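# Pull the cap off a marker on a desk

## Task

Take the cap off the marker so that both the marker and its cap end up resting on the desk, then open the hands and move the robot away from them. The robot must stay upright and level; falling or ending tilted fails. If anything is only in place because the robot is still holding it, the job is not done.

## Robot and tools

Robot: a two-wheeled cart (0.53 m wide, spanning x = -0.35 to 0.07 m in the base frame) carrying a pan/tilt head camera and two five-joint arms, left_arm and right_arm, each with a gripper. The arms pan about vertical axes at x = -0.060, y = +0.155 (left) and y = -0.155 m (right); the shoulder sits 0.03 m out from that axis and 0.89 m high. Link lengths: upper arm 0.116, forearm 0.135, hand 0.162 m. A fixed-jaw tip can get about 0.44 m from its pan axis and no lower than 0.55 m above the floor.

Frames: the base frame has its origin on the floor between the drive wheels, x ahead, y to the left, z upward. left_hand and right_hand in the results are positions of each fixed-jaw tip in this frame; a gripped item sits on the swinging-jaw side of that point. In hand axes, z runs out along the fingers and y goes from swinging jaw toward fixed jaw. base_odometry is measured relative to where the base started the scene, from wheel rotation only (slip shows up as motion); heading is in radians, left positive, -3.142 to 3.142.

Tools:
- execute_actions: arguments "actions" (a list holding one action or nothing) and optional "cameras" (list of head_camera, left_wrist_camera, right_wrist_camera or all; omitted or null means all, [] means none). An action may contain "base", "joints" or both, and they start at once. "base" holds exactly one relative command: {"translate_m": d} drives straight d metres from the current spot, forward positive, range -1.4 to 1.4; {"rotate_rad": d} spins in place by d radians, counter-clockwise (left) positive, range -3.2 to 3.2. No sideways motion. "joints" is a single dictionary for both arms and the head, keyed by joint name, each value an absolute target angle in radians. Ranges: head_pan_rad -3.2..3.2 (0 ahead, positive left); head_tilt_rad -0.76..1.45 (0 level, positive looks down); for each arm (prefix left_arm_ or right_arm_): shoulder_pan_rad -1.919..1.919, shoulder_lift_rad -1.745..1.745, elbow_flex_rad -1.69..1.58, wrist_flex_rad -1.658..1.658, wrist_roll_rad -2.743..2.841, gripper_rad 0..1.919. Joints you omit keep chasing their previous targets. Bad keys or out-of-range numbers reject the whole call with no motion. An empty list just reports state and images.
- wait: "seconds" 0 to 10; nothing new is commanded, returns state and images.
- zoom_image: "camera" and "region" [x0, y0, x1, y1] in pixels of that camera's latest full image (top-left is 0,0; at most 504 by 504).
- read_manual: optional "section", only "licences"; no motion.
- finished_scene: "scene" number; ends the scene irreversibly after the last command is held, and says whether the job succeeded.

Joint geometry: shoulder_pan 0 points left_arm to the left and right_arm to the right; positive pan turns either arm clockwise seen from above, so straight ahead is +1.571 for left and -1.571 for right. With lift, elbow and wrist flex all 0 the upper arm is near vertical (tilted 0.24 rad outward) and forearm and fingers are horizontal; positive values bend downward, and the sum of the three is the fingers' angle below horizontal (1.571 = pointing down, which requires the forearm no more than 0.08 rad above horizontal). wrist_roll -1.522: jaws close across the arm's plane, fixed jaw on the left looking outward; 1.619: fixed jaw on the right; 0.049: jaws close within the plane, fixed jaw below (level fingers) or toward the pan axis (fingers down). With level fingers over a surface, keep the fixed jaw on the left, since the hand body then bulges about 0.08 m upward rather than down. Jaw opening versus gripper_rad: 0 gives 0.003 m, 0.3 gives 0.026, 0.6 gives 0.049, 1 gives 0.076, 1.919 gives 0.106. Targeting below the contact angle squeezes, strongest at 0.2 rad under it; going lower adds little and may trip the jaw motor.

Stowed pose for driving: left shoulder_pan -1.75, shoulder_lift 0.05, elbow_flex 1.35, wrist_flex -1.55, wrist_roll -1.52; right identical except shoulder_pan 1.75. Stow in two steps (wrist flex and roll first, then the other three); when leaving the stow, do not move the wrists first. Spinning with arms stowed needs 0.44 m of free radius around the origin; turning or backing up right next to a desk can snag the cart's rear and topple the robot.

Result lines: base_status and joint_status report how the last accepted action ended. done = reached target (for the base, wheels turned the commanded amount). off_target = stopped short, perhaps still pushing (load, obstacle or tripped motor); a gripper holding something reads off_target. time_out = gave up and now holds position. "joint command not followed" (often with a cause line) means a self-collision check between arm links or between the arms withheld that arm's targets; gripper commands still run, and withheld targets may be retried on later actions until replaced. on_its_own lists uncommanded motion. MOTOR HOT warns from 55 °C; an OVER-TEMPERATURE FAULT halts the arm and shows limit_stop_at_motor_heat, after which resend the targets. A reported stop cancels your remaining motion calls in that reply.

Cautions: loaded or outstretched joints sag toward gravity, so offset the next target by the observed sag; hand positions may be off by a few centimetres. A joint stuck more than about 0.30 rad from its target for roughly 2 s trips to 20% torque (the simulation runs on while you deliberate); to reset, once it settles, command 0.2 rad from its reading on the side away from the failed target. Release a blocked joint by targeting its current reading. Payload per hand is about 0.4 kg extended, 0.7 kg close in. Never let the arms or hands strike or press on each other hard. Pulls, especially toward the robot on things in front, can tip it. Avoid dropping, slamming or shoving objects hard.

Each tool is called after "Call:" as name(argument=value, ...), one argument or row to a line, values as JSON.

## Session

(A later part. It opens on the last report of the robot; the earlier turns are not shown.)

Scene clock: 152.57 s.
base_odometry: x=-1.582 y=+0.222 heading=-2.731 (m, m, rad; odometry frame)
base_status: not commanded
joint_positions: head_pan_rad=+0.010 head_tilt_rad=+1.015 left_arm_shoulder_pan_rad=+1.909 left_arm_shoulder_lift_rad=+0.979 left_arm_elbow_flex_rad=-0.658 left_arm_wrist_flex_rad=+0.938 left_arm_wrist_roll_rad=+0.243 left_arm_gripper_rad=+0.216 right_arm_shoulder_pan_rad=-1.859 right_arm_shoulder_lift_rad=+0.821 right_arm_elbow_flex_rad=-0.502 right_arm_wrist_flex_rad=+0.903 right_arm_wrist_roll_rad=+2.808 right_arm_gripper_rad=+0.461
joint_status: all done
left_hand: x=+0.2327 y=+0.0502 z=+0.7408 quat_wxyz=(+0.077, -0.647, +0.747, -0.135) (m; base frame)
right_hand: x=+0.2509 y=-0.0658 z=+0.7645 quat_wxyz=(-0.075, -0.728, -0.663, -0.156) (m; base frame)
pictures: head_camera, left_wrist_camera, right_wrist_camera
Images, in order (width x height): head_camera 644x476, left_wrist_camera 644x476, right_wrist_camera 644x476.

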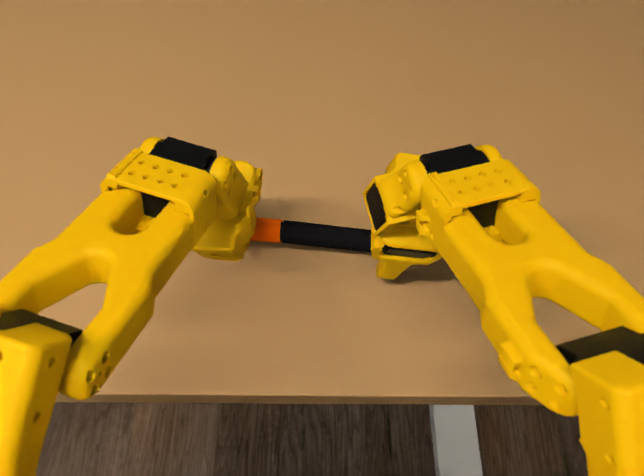

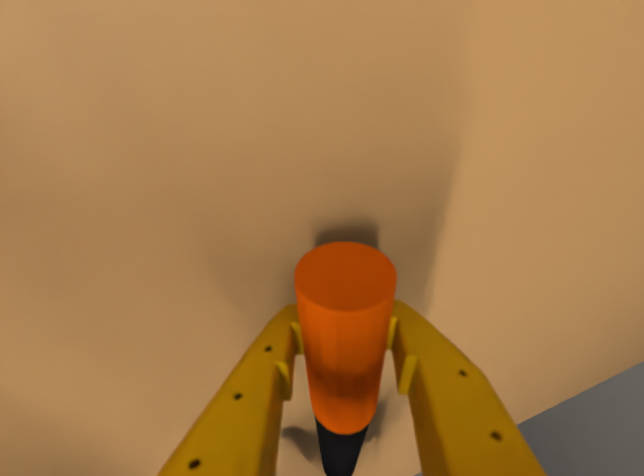

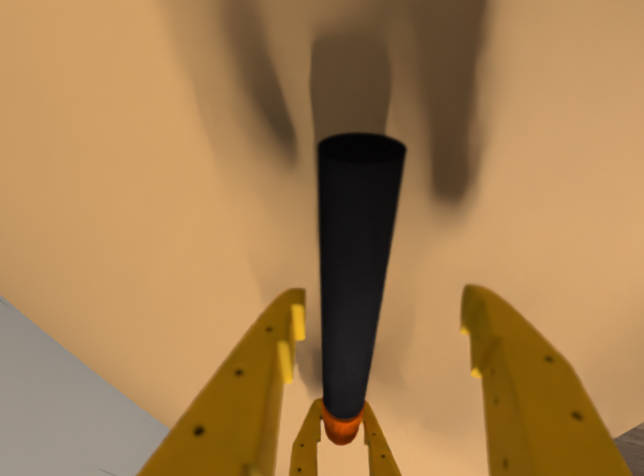

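Call:
execute_actions(
  actions=[
    {"joints":{"right_arm_shoulder_lift_rad":0.909,"right_arm_elbow_flex_rad":-0.601,"right_arm_wrist_flex_rad":0.85,"right_arm_gripper_rad":0.35}},
  ],
)

Scene clock: 157.17 s.
base_odometry: x=-1.582 y=+0.222 heading=-2.731 (m, m, rad; odometry frame)
base_status: not commanded
joint_positions: head_pan_rad=+0.010 head_tilt_rad=+1.015 left_arm_shoulder_pan_rad=+1.909 left_arm_shoulder_lift_rad=+0.979 left_arm_elbow_flex_rad=-0.658 left_arm_wrist_flex_rad=+0.938 left_arm_wrist_roll_rad=+0.243 left_arm_gripper_rad=+0.216 right_arm_shoulder_pan_rad=-1.859 right_arm_shoulder_lift_rad=+0.930 right_arm_elbow_flex_rad=-0.568 right_arm_wrist_flex_rad=+0.864 right_arm_wrist_roll_rad=+2.808 right_arm_gripper_rad=+0.362
joint_status: all done
left_hand: x=+0.2327 y=+0.0502 z=+0.7408 quat_wxyz=(+0.077, -0.647, +0.747, -0.135) (m; base frame)
right_hand: x=+0.2541 y=-0.0648 z=+0.7474 quat_wxyz=(-0.075, -0.728, -0.663, -0.155) (m; base frame)
pictures: head_camera, left_wrist_camera, right_wrist_camera
Images, in order (width x height): head_camera 644x476, left_wrist_camera 644x476, right_wrist_camera 644x476.

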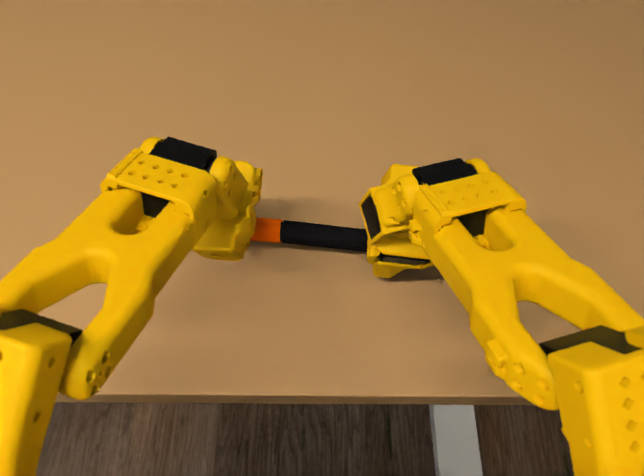

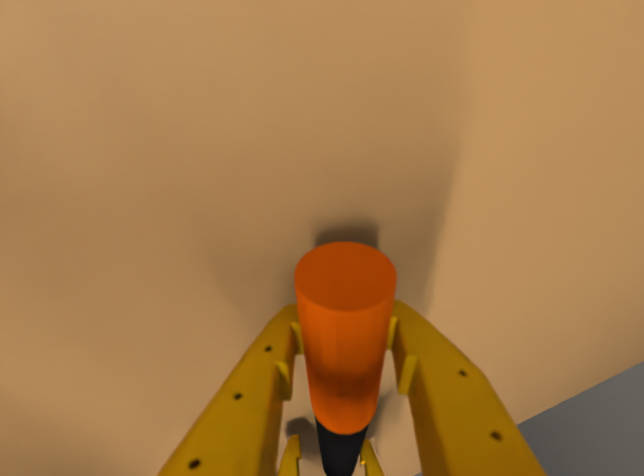

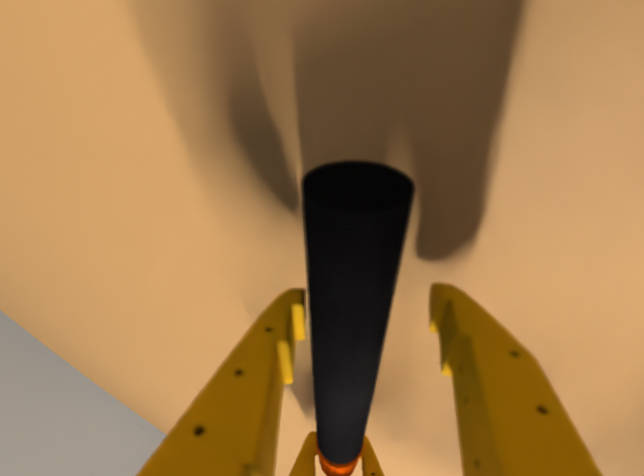

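Good. Close.

Call:
execute_actions(
  actions=[
    {"joints":{"right_arm_gripper_rad":0.0,"left_arm_gripper_rad":0.015}},
  ],
)

Scene clock: 159.37 s.
base_odometry: x=-1.582 y=+0.222 heading=-2.731 (m, m, rad; odometry frame)
base_status: not commanded
joint_positions: head_pan_rad=+0.010 head_tilt_rad=+1.015 left_arm_shoulder_pan_rad=+1.909 left_arm_shoulder_lift_rad=+0.979 left_arm_elbow_flex_rad=-0.659 left_arm_wrist_flex_rad=+0.938 left_arm_wrist_roll_rad=+0.243 left_arm_gripper_rad=+0.216 right_arm_shoulder_pan_rad=-1.859 right_arm_shoulder_lift_rad=+0.930 right_arm_elbow_flex_rad=-0.568 right_arm_wrist_flex_rad=+0.864 right_arm_wrist_roll_rad=+2.808 right_arm_gripper_rad=+0.206
joint_status: left_arm_gripper_rad off_target (ended at +0.216, target +0.015); right_arm_gripper_rad off_target (ended at +0.206, target +0.000)
left_hand: x=+0.2330 y=+0.0501 z=+0.7411 quat_wxyz=(+0.077, -0.646, +0.747, -0.135) (m; base frame)
right_hand: x=+0.2541 y=-0.0648 z=+0.7474 quat_wxyz=(-0.075, -0.728, -0.663, -0.155) (m; base frame)
pictures: head_camera, left_wrist_camera, right_wrist_camera
Images, in order (width x height): head_camera 644x476, left_wrist_camera 644x476, right_wrist_camera 644x476.

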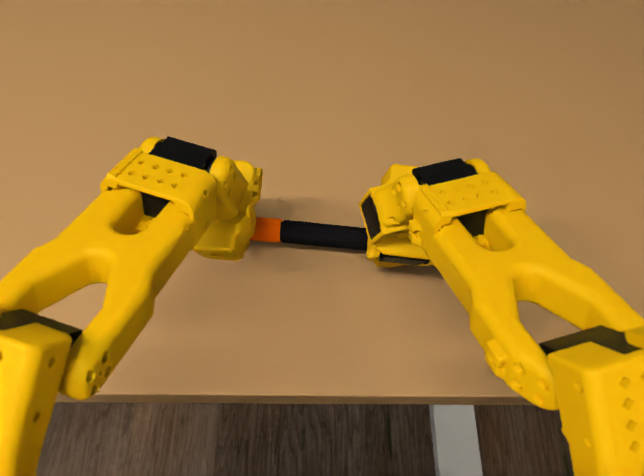

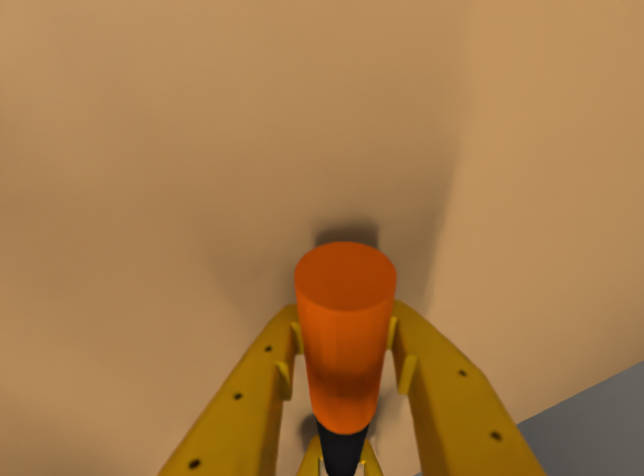

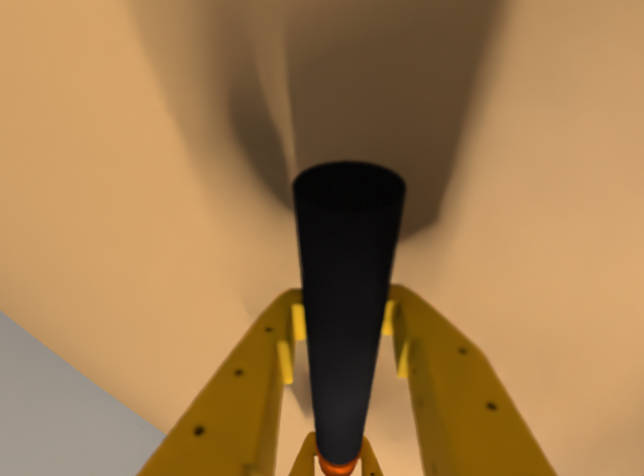

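Call:
execute_actions(
  actions=[
    {"joints":{"left_arm_shoulder_pan_rad":1.80,"right_arm_shoulder_pan_rad":-1.80,"left_arm_wrist_roll_rad":0.19}},
  ],
)

Scene clock: 161.73 s.
base_odometry: x=-1.582 y=+0.222 heading=-2.731 (m, m, rad; odometry frame)
base_status: not commanded
joint_positions: head_pan_rad=+0.010 head_tilt_rad=+1.015 left_arm_shoulder_pan_rad=+1.810 left_arm_shoulder_lift_rad=+0.979 left_arm_elbow_flex_rad=-0.662 left_arm_wrist_flex_rad=+0.938 left_arm_wrist_roll_rad=+0.198 left_arm_gripper_rad=+0.216 right_arm_shoulder_pan_rad=-1.810 right_arm_shoulder_lift_rad=+0.932 right_arm_elbow_flex_rad=-0.570 right_arm_wrist_flex_rad=+0.862 right_arm_wrist_roll_rad=+2.808 right_arm_gripper_rad=+0.206
joint_status: all done
left_hand: x=+0.2425 y=+0.0795 z=+0.7416 quat_wxyz=(+0.088, -0.666, +0.729, -0.131) (m; base frame)
right_hand: x=+0.2584 y=-0.0803 z=+0.7474 quat_wxyz=(-0.079, -0.744, -0.645, -0.154) (m; base frame)
pictures: head_camera, left_wrist_camera, right_wrist_camera
Images, in order (width x height): head_camera 644x476, left_wrist_camera 644x476, right_wrist_camera 644x476.

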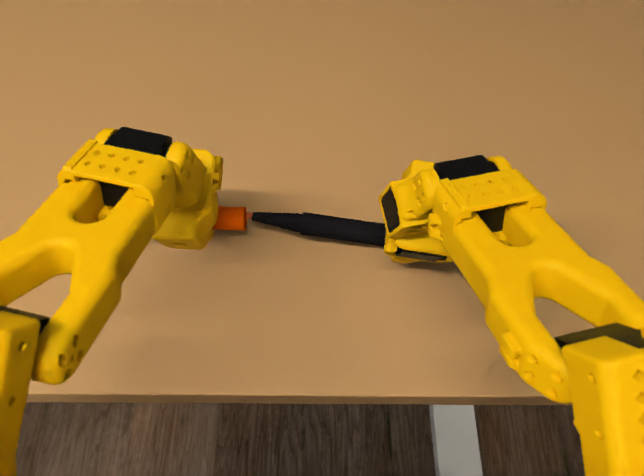

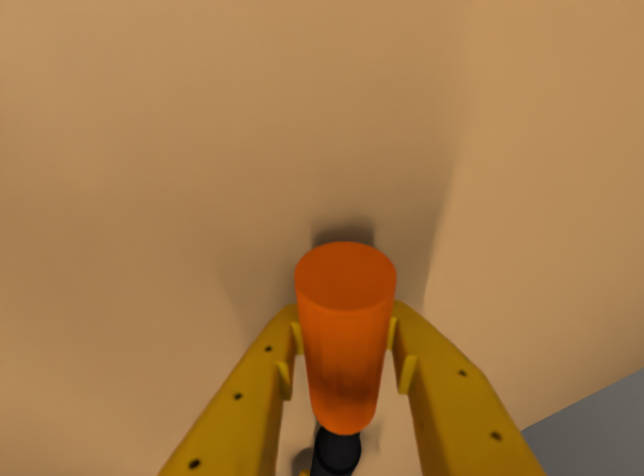

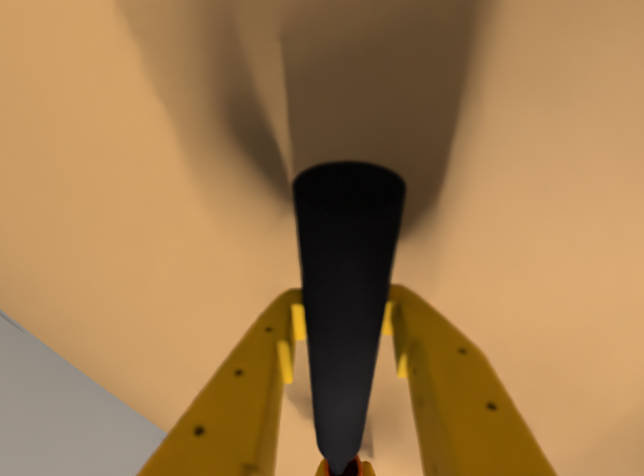

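Call:
execute_actions(
  actions=[
    {"joints":{"left_arm_shoulder_pan_rad":1.62,"right_arm_shoulder_pan_rad":-1.75,"left_arm_shoulder_lift_rad":1.0,"right_arm_shoulder_lift_rad":0.95}},
  ],
)

Scene clock: 164.80 s.
base_odometry: x=-1.582 y=+0.222 heading=-2.731 (m, m, rad; odometry frame)
base_status: not commanded
joint_positions: head_pan_rad=+0.010 head_tilt_rad=+1.015 left_arm_shoulder_pan_rad=+1.629 left_arm_shoulder_lift_rad=+1.023 left_arm_elbow_flex_rad=-0.664 left_arm_wrist_flex_rad=+0.938 left_arm_wrist_roll_rad=+0.198 left_arm_gripper_rad=+0.216 right_arm_shoulder_pan_rad=-1.763 right_arm_shoulder_lift_rad=+0.968 right_arm_elbow_flex_rad=-0.572 right_arm_wrist_flex_rad=+0.862 right_arm_wrist_roll_rad=+2.808 right_arm_gripper_rad=+0.206
joint_status: all done
left_hand: x=+0.2444 y=+0.1356 z=+0.7295 quat_wxyz=(+0.086, -0.732, +0.668, -0.106) (m; base frame)
right_hand: x=+0.2564 y=-0.0965 z=+0.7368 quat_wxyz=(-0.074, -0.762, -0.629, -0.136) (m; base frame)
pictures: head_camera, left_wrist_camera, right_wrist_camera
Images, in order (width x height): head_camera 644x476, left_wrist_camera 644x476, right_wrist_camera 644x476.

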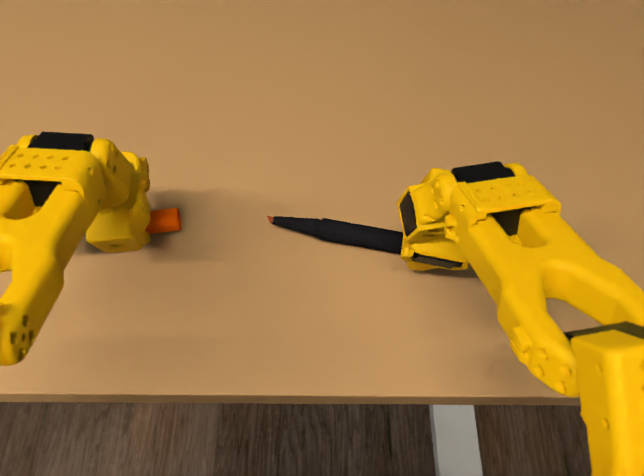

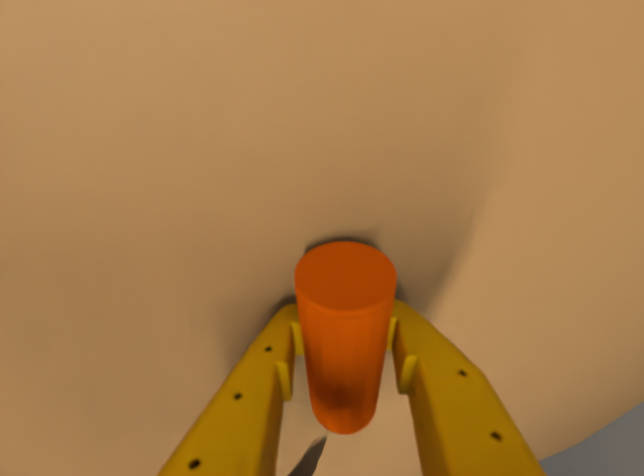

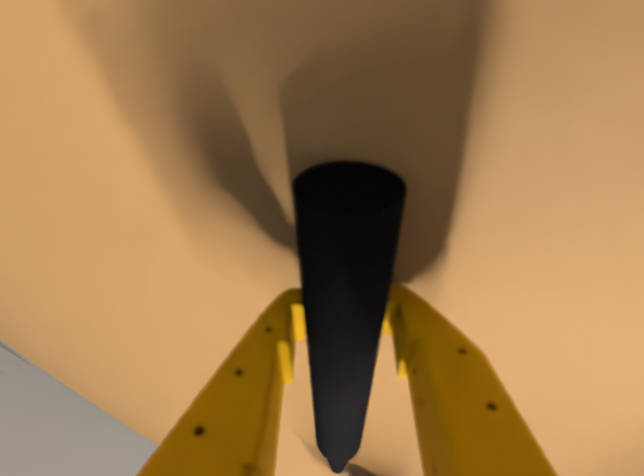

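Call:
execute_actions(
  actions=[
    {"joints":{"left_arm_shoulder_lift_rad":1.015,"left_arm_gripper_rad":0.4,"right_arm_gripper_rad":0.35}},
  ],
)

Scene clock: 167.27 s.
base_odometry: x=-1.582 y=+0.222 heading=-2.731 (m, m, rad; odometry frame)
base_status: not commanded
joint_positions: head_pan_rad=+0.010 head_tilt_rad=+1.015 left_arm_shoulder_pan_rad=+1.629 left_arm_shoulder_lift_rad=+1.037 left_arm_elbow_flex_rad=-0.664 left_arm_wrist_flex_rad=+0.938 left_arm_wrist_roll_rad=+0.198 left_arm_gripper_rad=+0.389 right_arm_shoulder_pan_rad=-1.760 right_arm_shoulder_lift_rad=+0.970 right_arm_elbow_flex_rad=-0.582 right_arm_wrist_flex_rad=+0.859 right_arm_wrist_roll_rad=+2.808 right_arm_gripper_rad=+0.336
joint_status: all done
left_hand: x=+0.2421 y=+0.1357 z=+0.7257 quat_wxyz=(+0.081, -0.732, +0.669, -0.100) (m; base frame)
right_hand: x=+0.2589 y=-0.0970 z=+0.7385 quat_wxyz=(-0.077, -0.762, -0.627, -0.142) (m; base frame)
pictures: head_camera, left_wrist_camera, right_wrist_camera
Images, in order (width x height): head_camera 644x476, left_wrist_camera 644x476, right_wrist_camera 644x476.

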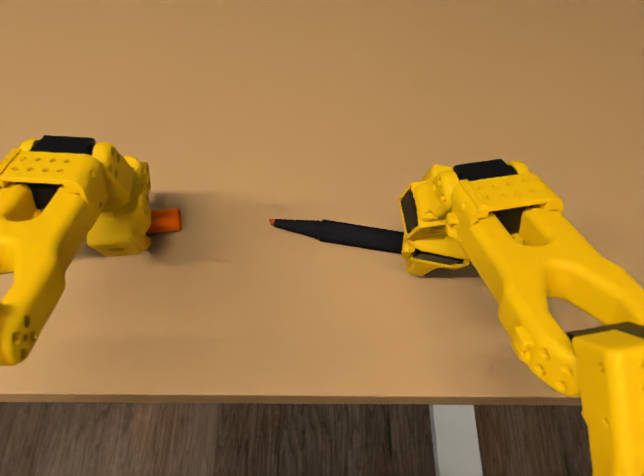

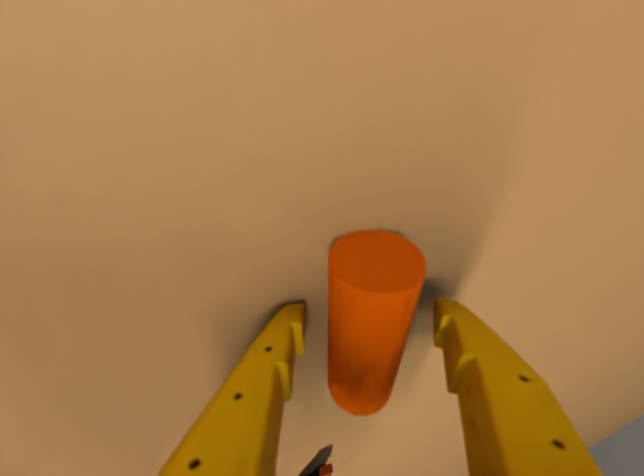

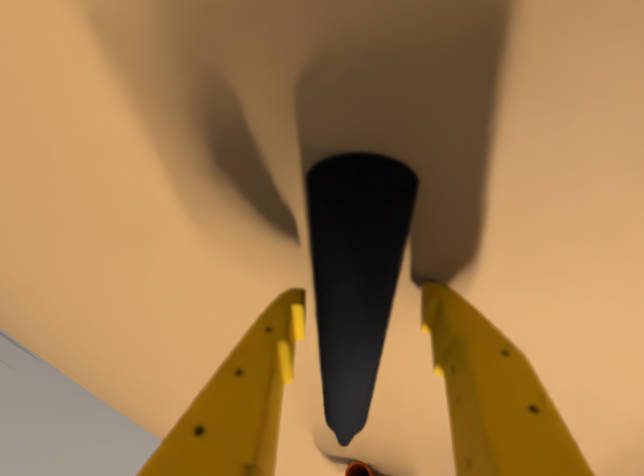

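Call:
execute_actions(
  actions=[
    {"joints":{"left_arm_shoulder_lift_rad":0.72,"left_arm_wrist_flex_rad":1.2,"right_arm_shoulder_lift_rad":0.65,"right_arm_wrist_flex_rad":1.12,"left_arm_gripper_rad":0.5,"right_arm_gripper_rad":0.45}},
  ],
  cameras=["head_camera"],
)

Call:
execute_actions(
  actions=[
    {"base":{"translate_m":-0.35},"joints":{"left_arm_shoulder_lift_rad":0.0,"right_arm_shoulder_lift_rad":0.0,"left_arm_elbow_flex_rad":-0.2,"right_arm_elbow_flex_rad":-0.2,"left_arm_shoulder_pan_rad":1.2,"right_arm_shoulder_pan_rad":-1.2,"head_tilt_rad":0.7}},
  ],
  cameras=["head_camera"],
)

Scene clock: 171.63 s.
base_odometry: x=-1.582 y=+0.222 heading=-2.731 (m, m, rad; odometry frame)
base_status: not commanded
joint_positions: head_pan_rad=+0.010 head_tilt_rad=+1.015 left_arm_shoulder_pan_rad=+1.629 left_arm_shoulder_lift_rad=+0.775 left_arm_elbow_flex_rad=-0.664 left_arm_wrist_flex_rad=+1.191 left_arm_wrist_roll_rad=+0.198 left_arm_gripper_rad=+0.489 right_arm_shoulder_pan_rad=-1.760 right_arm_shoulder_lift_rad=+0.715 right_arm_elbow_flex_rad=-0.584 right_arm_wrist_flex_rad=+1.112 right_arm_wrist_roll_rad=+2.808 right_arm_gripper_rad=+0.439
joint_status: all done
left_hand: x=+0.2383 y=+0.1359 z=+0.7883 quat_wxyz=(+0.084, -0.732, +0.668, -0.104) (m; base frame)
right_hand: x=+0.2533 y=-0.0981 z=+0.7984 quat_wxyz=(-0.078, -0.762, -0.627, -0.143) (m; base frame)
pictures: head_camera
Images, in order (width x height): head_camera 644x476.

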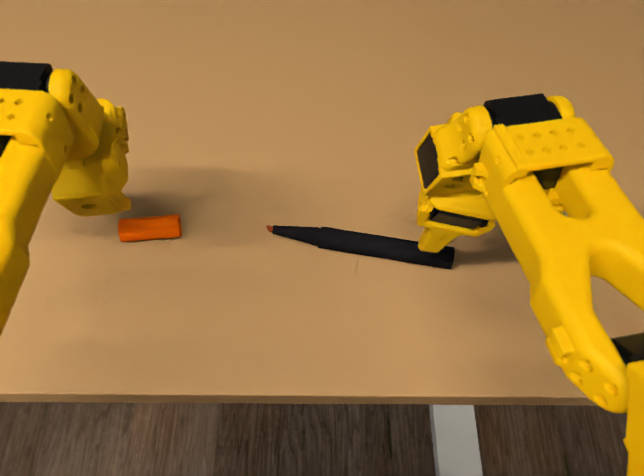

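Scene clock: 174.23 s.
base_odometry: x=-1.261 y=+0.362 heading=-2.731 (m, m, rad; odometry frame)
base_status: done
joint_positions: head_pan_rad=+0.010 head_tilt_rad=+0.714 left_arm_shoulder_pan_rad=+1.209 left_arm_shoulder_lift_rad=+0.038 left_arm_elbow_flex_rad=-0.196 left_arm_wrist_flex_rad=+1.193 left_arm_wrist_roll_rad=+0.198 left_arm_gripper_rad=+0.489 right_arm_shoulder_pan_rad=-1.210 right_arm_shoulder_lift_rad=+0.051 right_arm_elbow_flex_rad=-0.196 right_arm_wrist_flex_rad=+1.114 right_arm_wrist_roll_rad=+2.808 right_arm_gripper_rad=+0.439
joint_status: all done
left_hand: x=+0.1934 y=+0.2492 z=+0.8897 quat_wxyz=(+0.206, -0.832, +0.487, -0.166) (m; base frame)
right_hand: x=+0.2139 y=-0.2614 z=+0.9014 quat_wxyz=(-0.207, -0.874, -0.384, -0.212) (m; base frame)
pictures: head_camera
Images, in order (width x height): head_camera 644x476.

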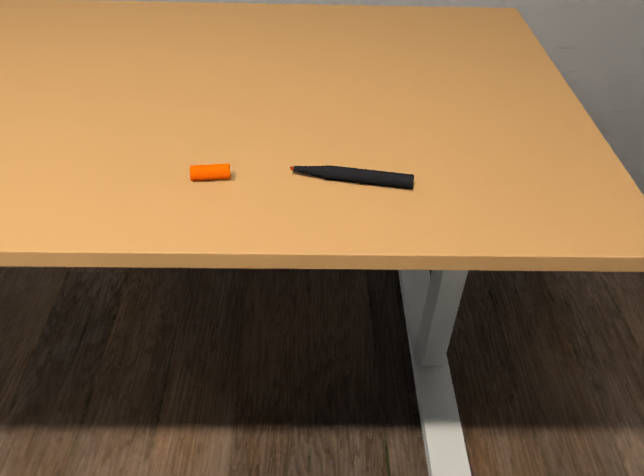

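Call:
execute_actions(
  actions=[],
  cameras=["head_camera"],
)

Scene clock: 176.77 s.
base_odometry: x=-1.261 y=+0.362 heading=-2.731 (m, m, rad; odometry frame)
base_status: done
joint_positions: head_pan_rad=+0.010 head_tilt_rad=+0.714 left_arm_shoulder_pan_rad=+1.209 left_arm_shoulder_lift_rad=+0.038 left_arm_elbow_flex_rad=-0.196 left_arm_wrist_flex_rad=+1.193 left_arm_wrist_roll_rad=+0.198 left_arm_gripper_rad=+0.489 right_arm_shoulder_pan_rad=-1.210 right_arm_shoulder_lift_rad=+0.051 right_arm_elbow_flex_rad=-0.196 right_arm_wrist_flex_rad=+1.114 right_arm_wrist_roll_rad=+2.808 right_arm_gripper_rad=+0.439
joint_status: all done
left_hand: x=+0.1934 y=+0.2492 z=+0.8897 quat_wxyz=(+0.206, -0.832, +0.487, -0.166) (m; base frame)
right_hand: x=+0.2139 y=-0.2614 z=+0.9014 quat_wxyz=(-0.207, -0.874, -0.384, -0.212) (m; base frame)
pictures: head_camera
Images, in order (width x height): head_camera 644x476.

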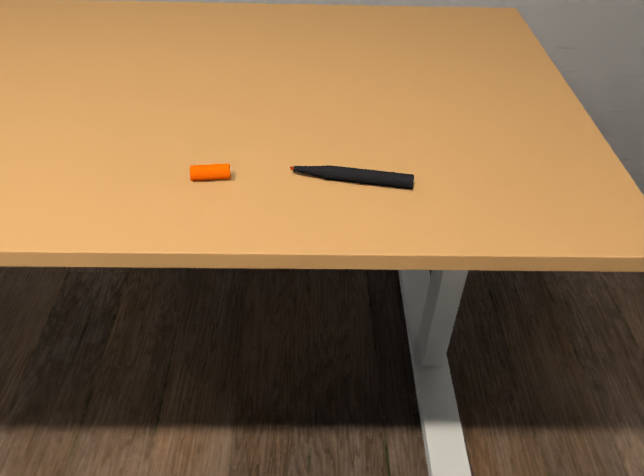

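Call:
finished_scene(
  scene=1,
)

The scene is finished: the task was done.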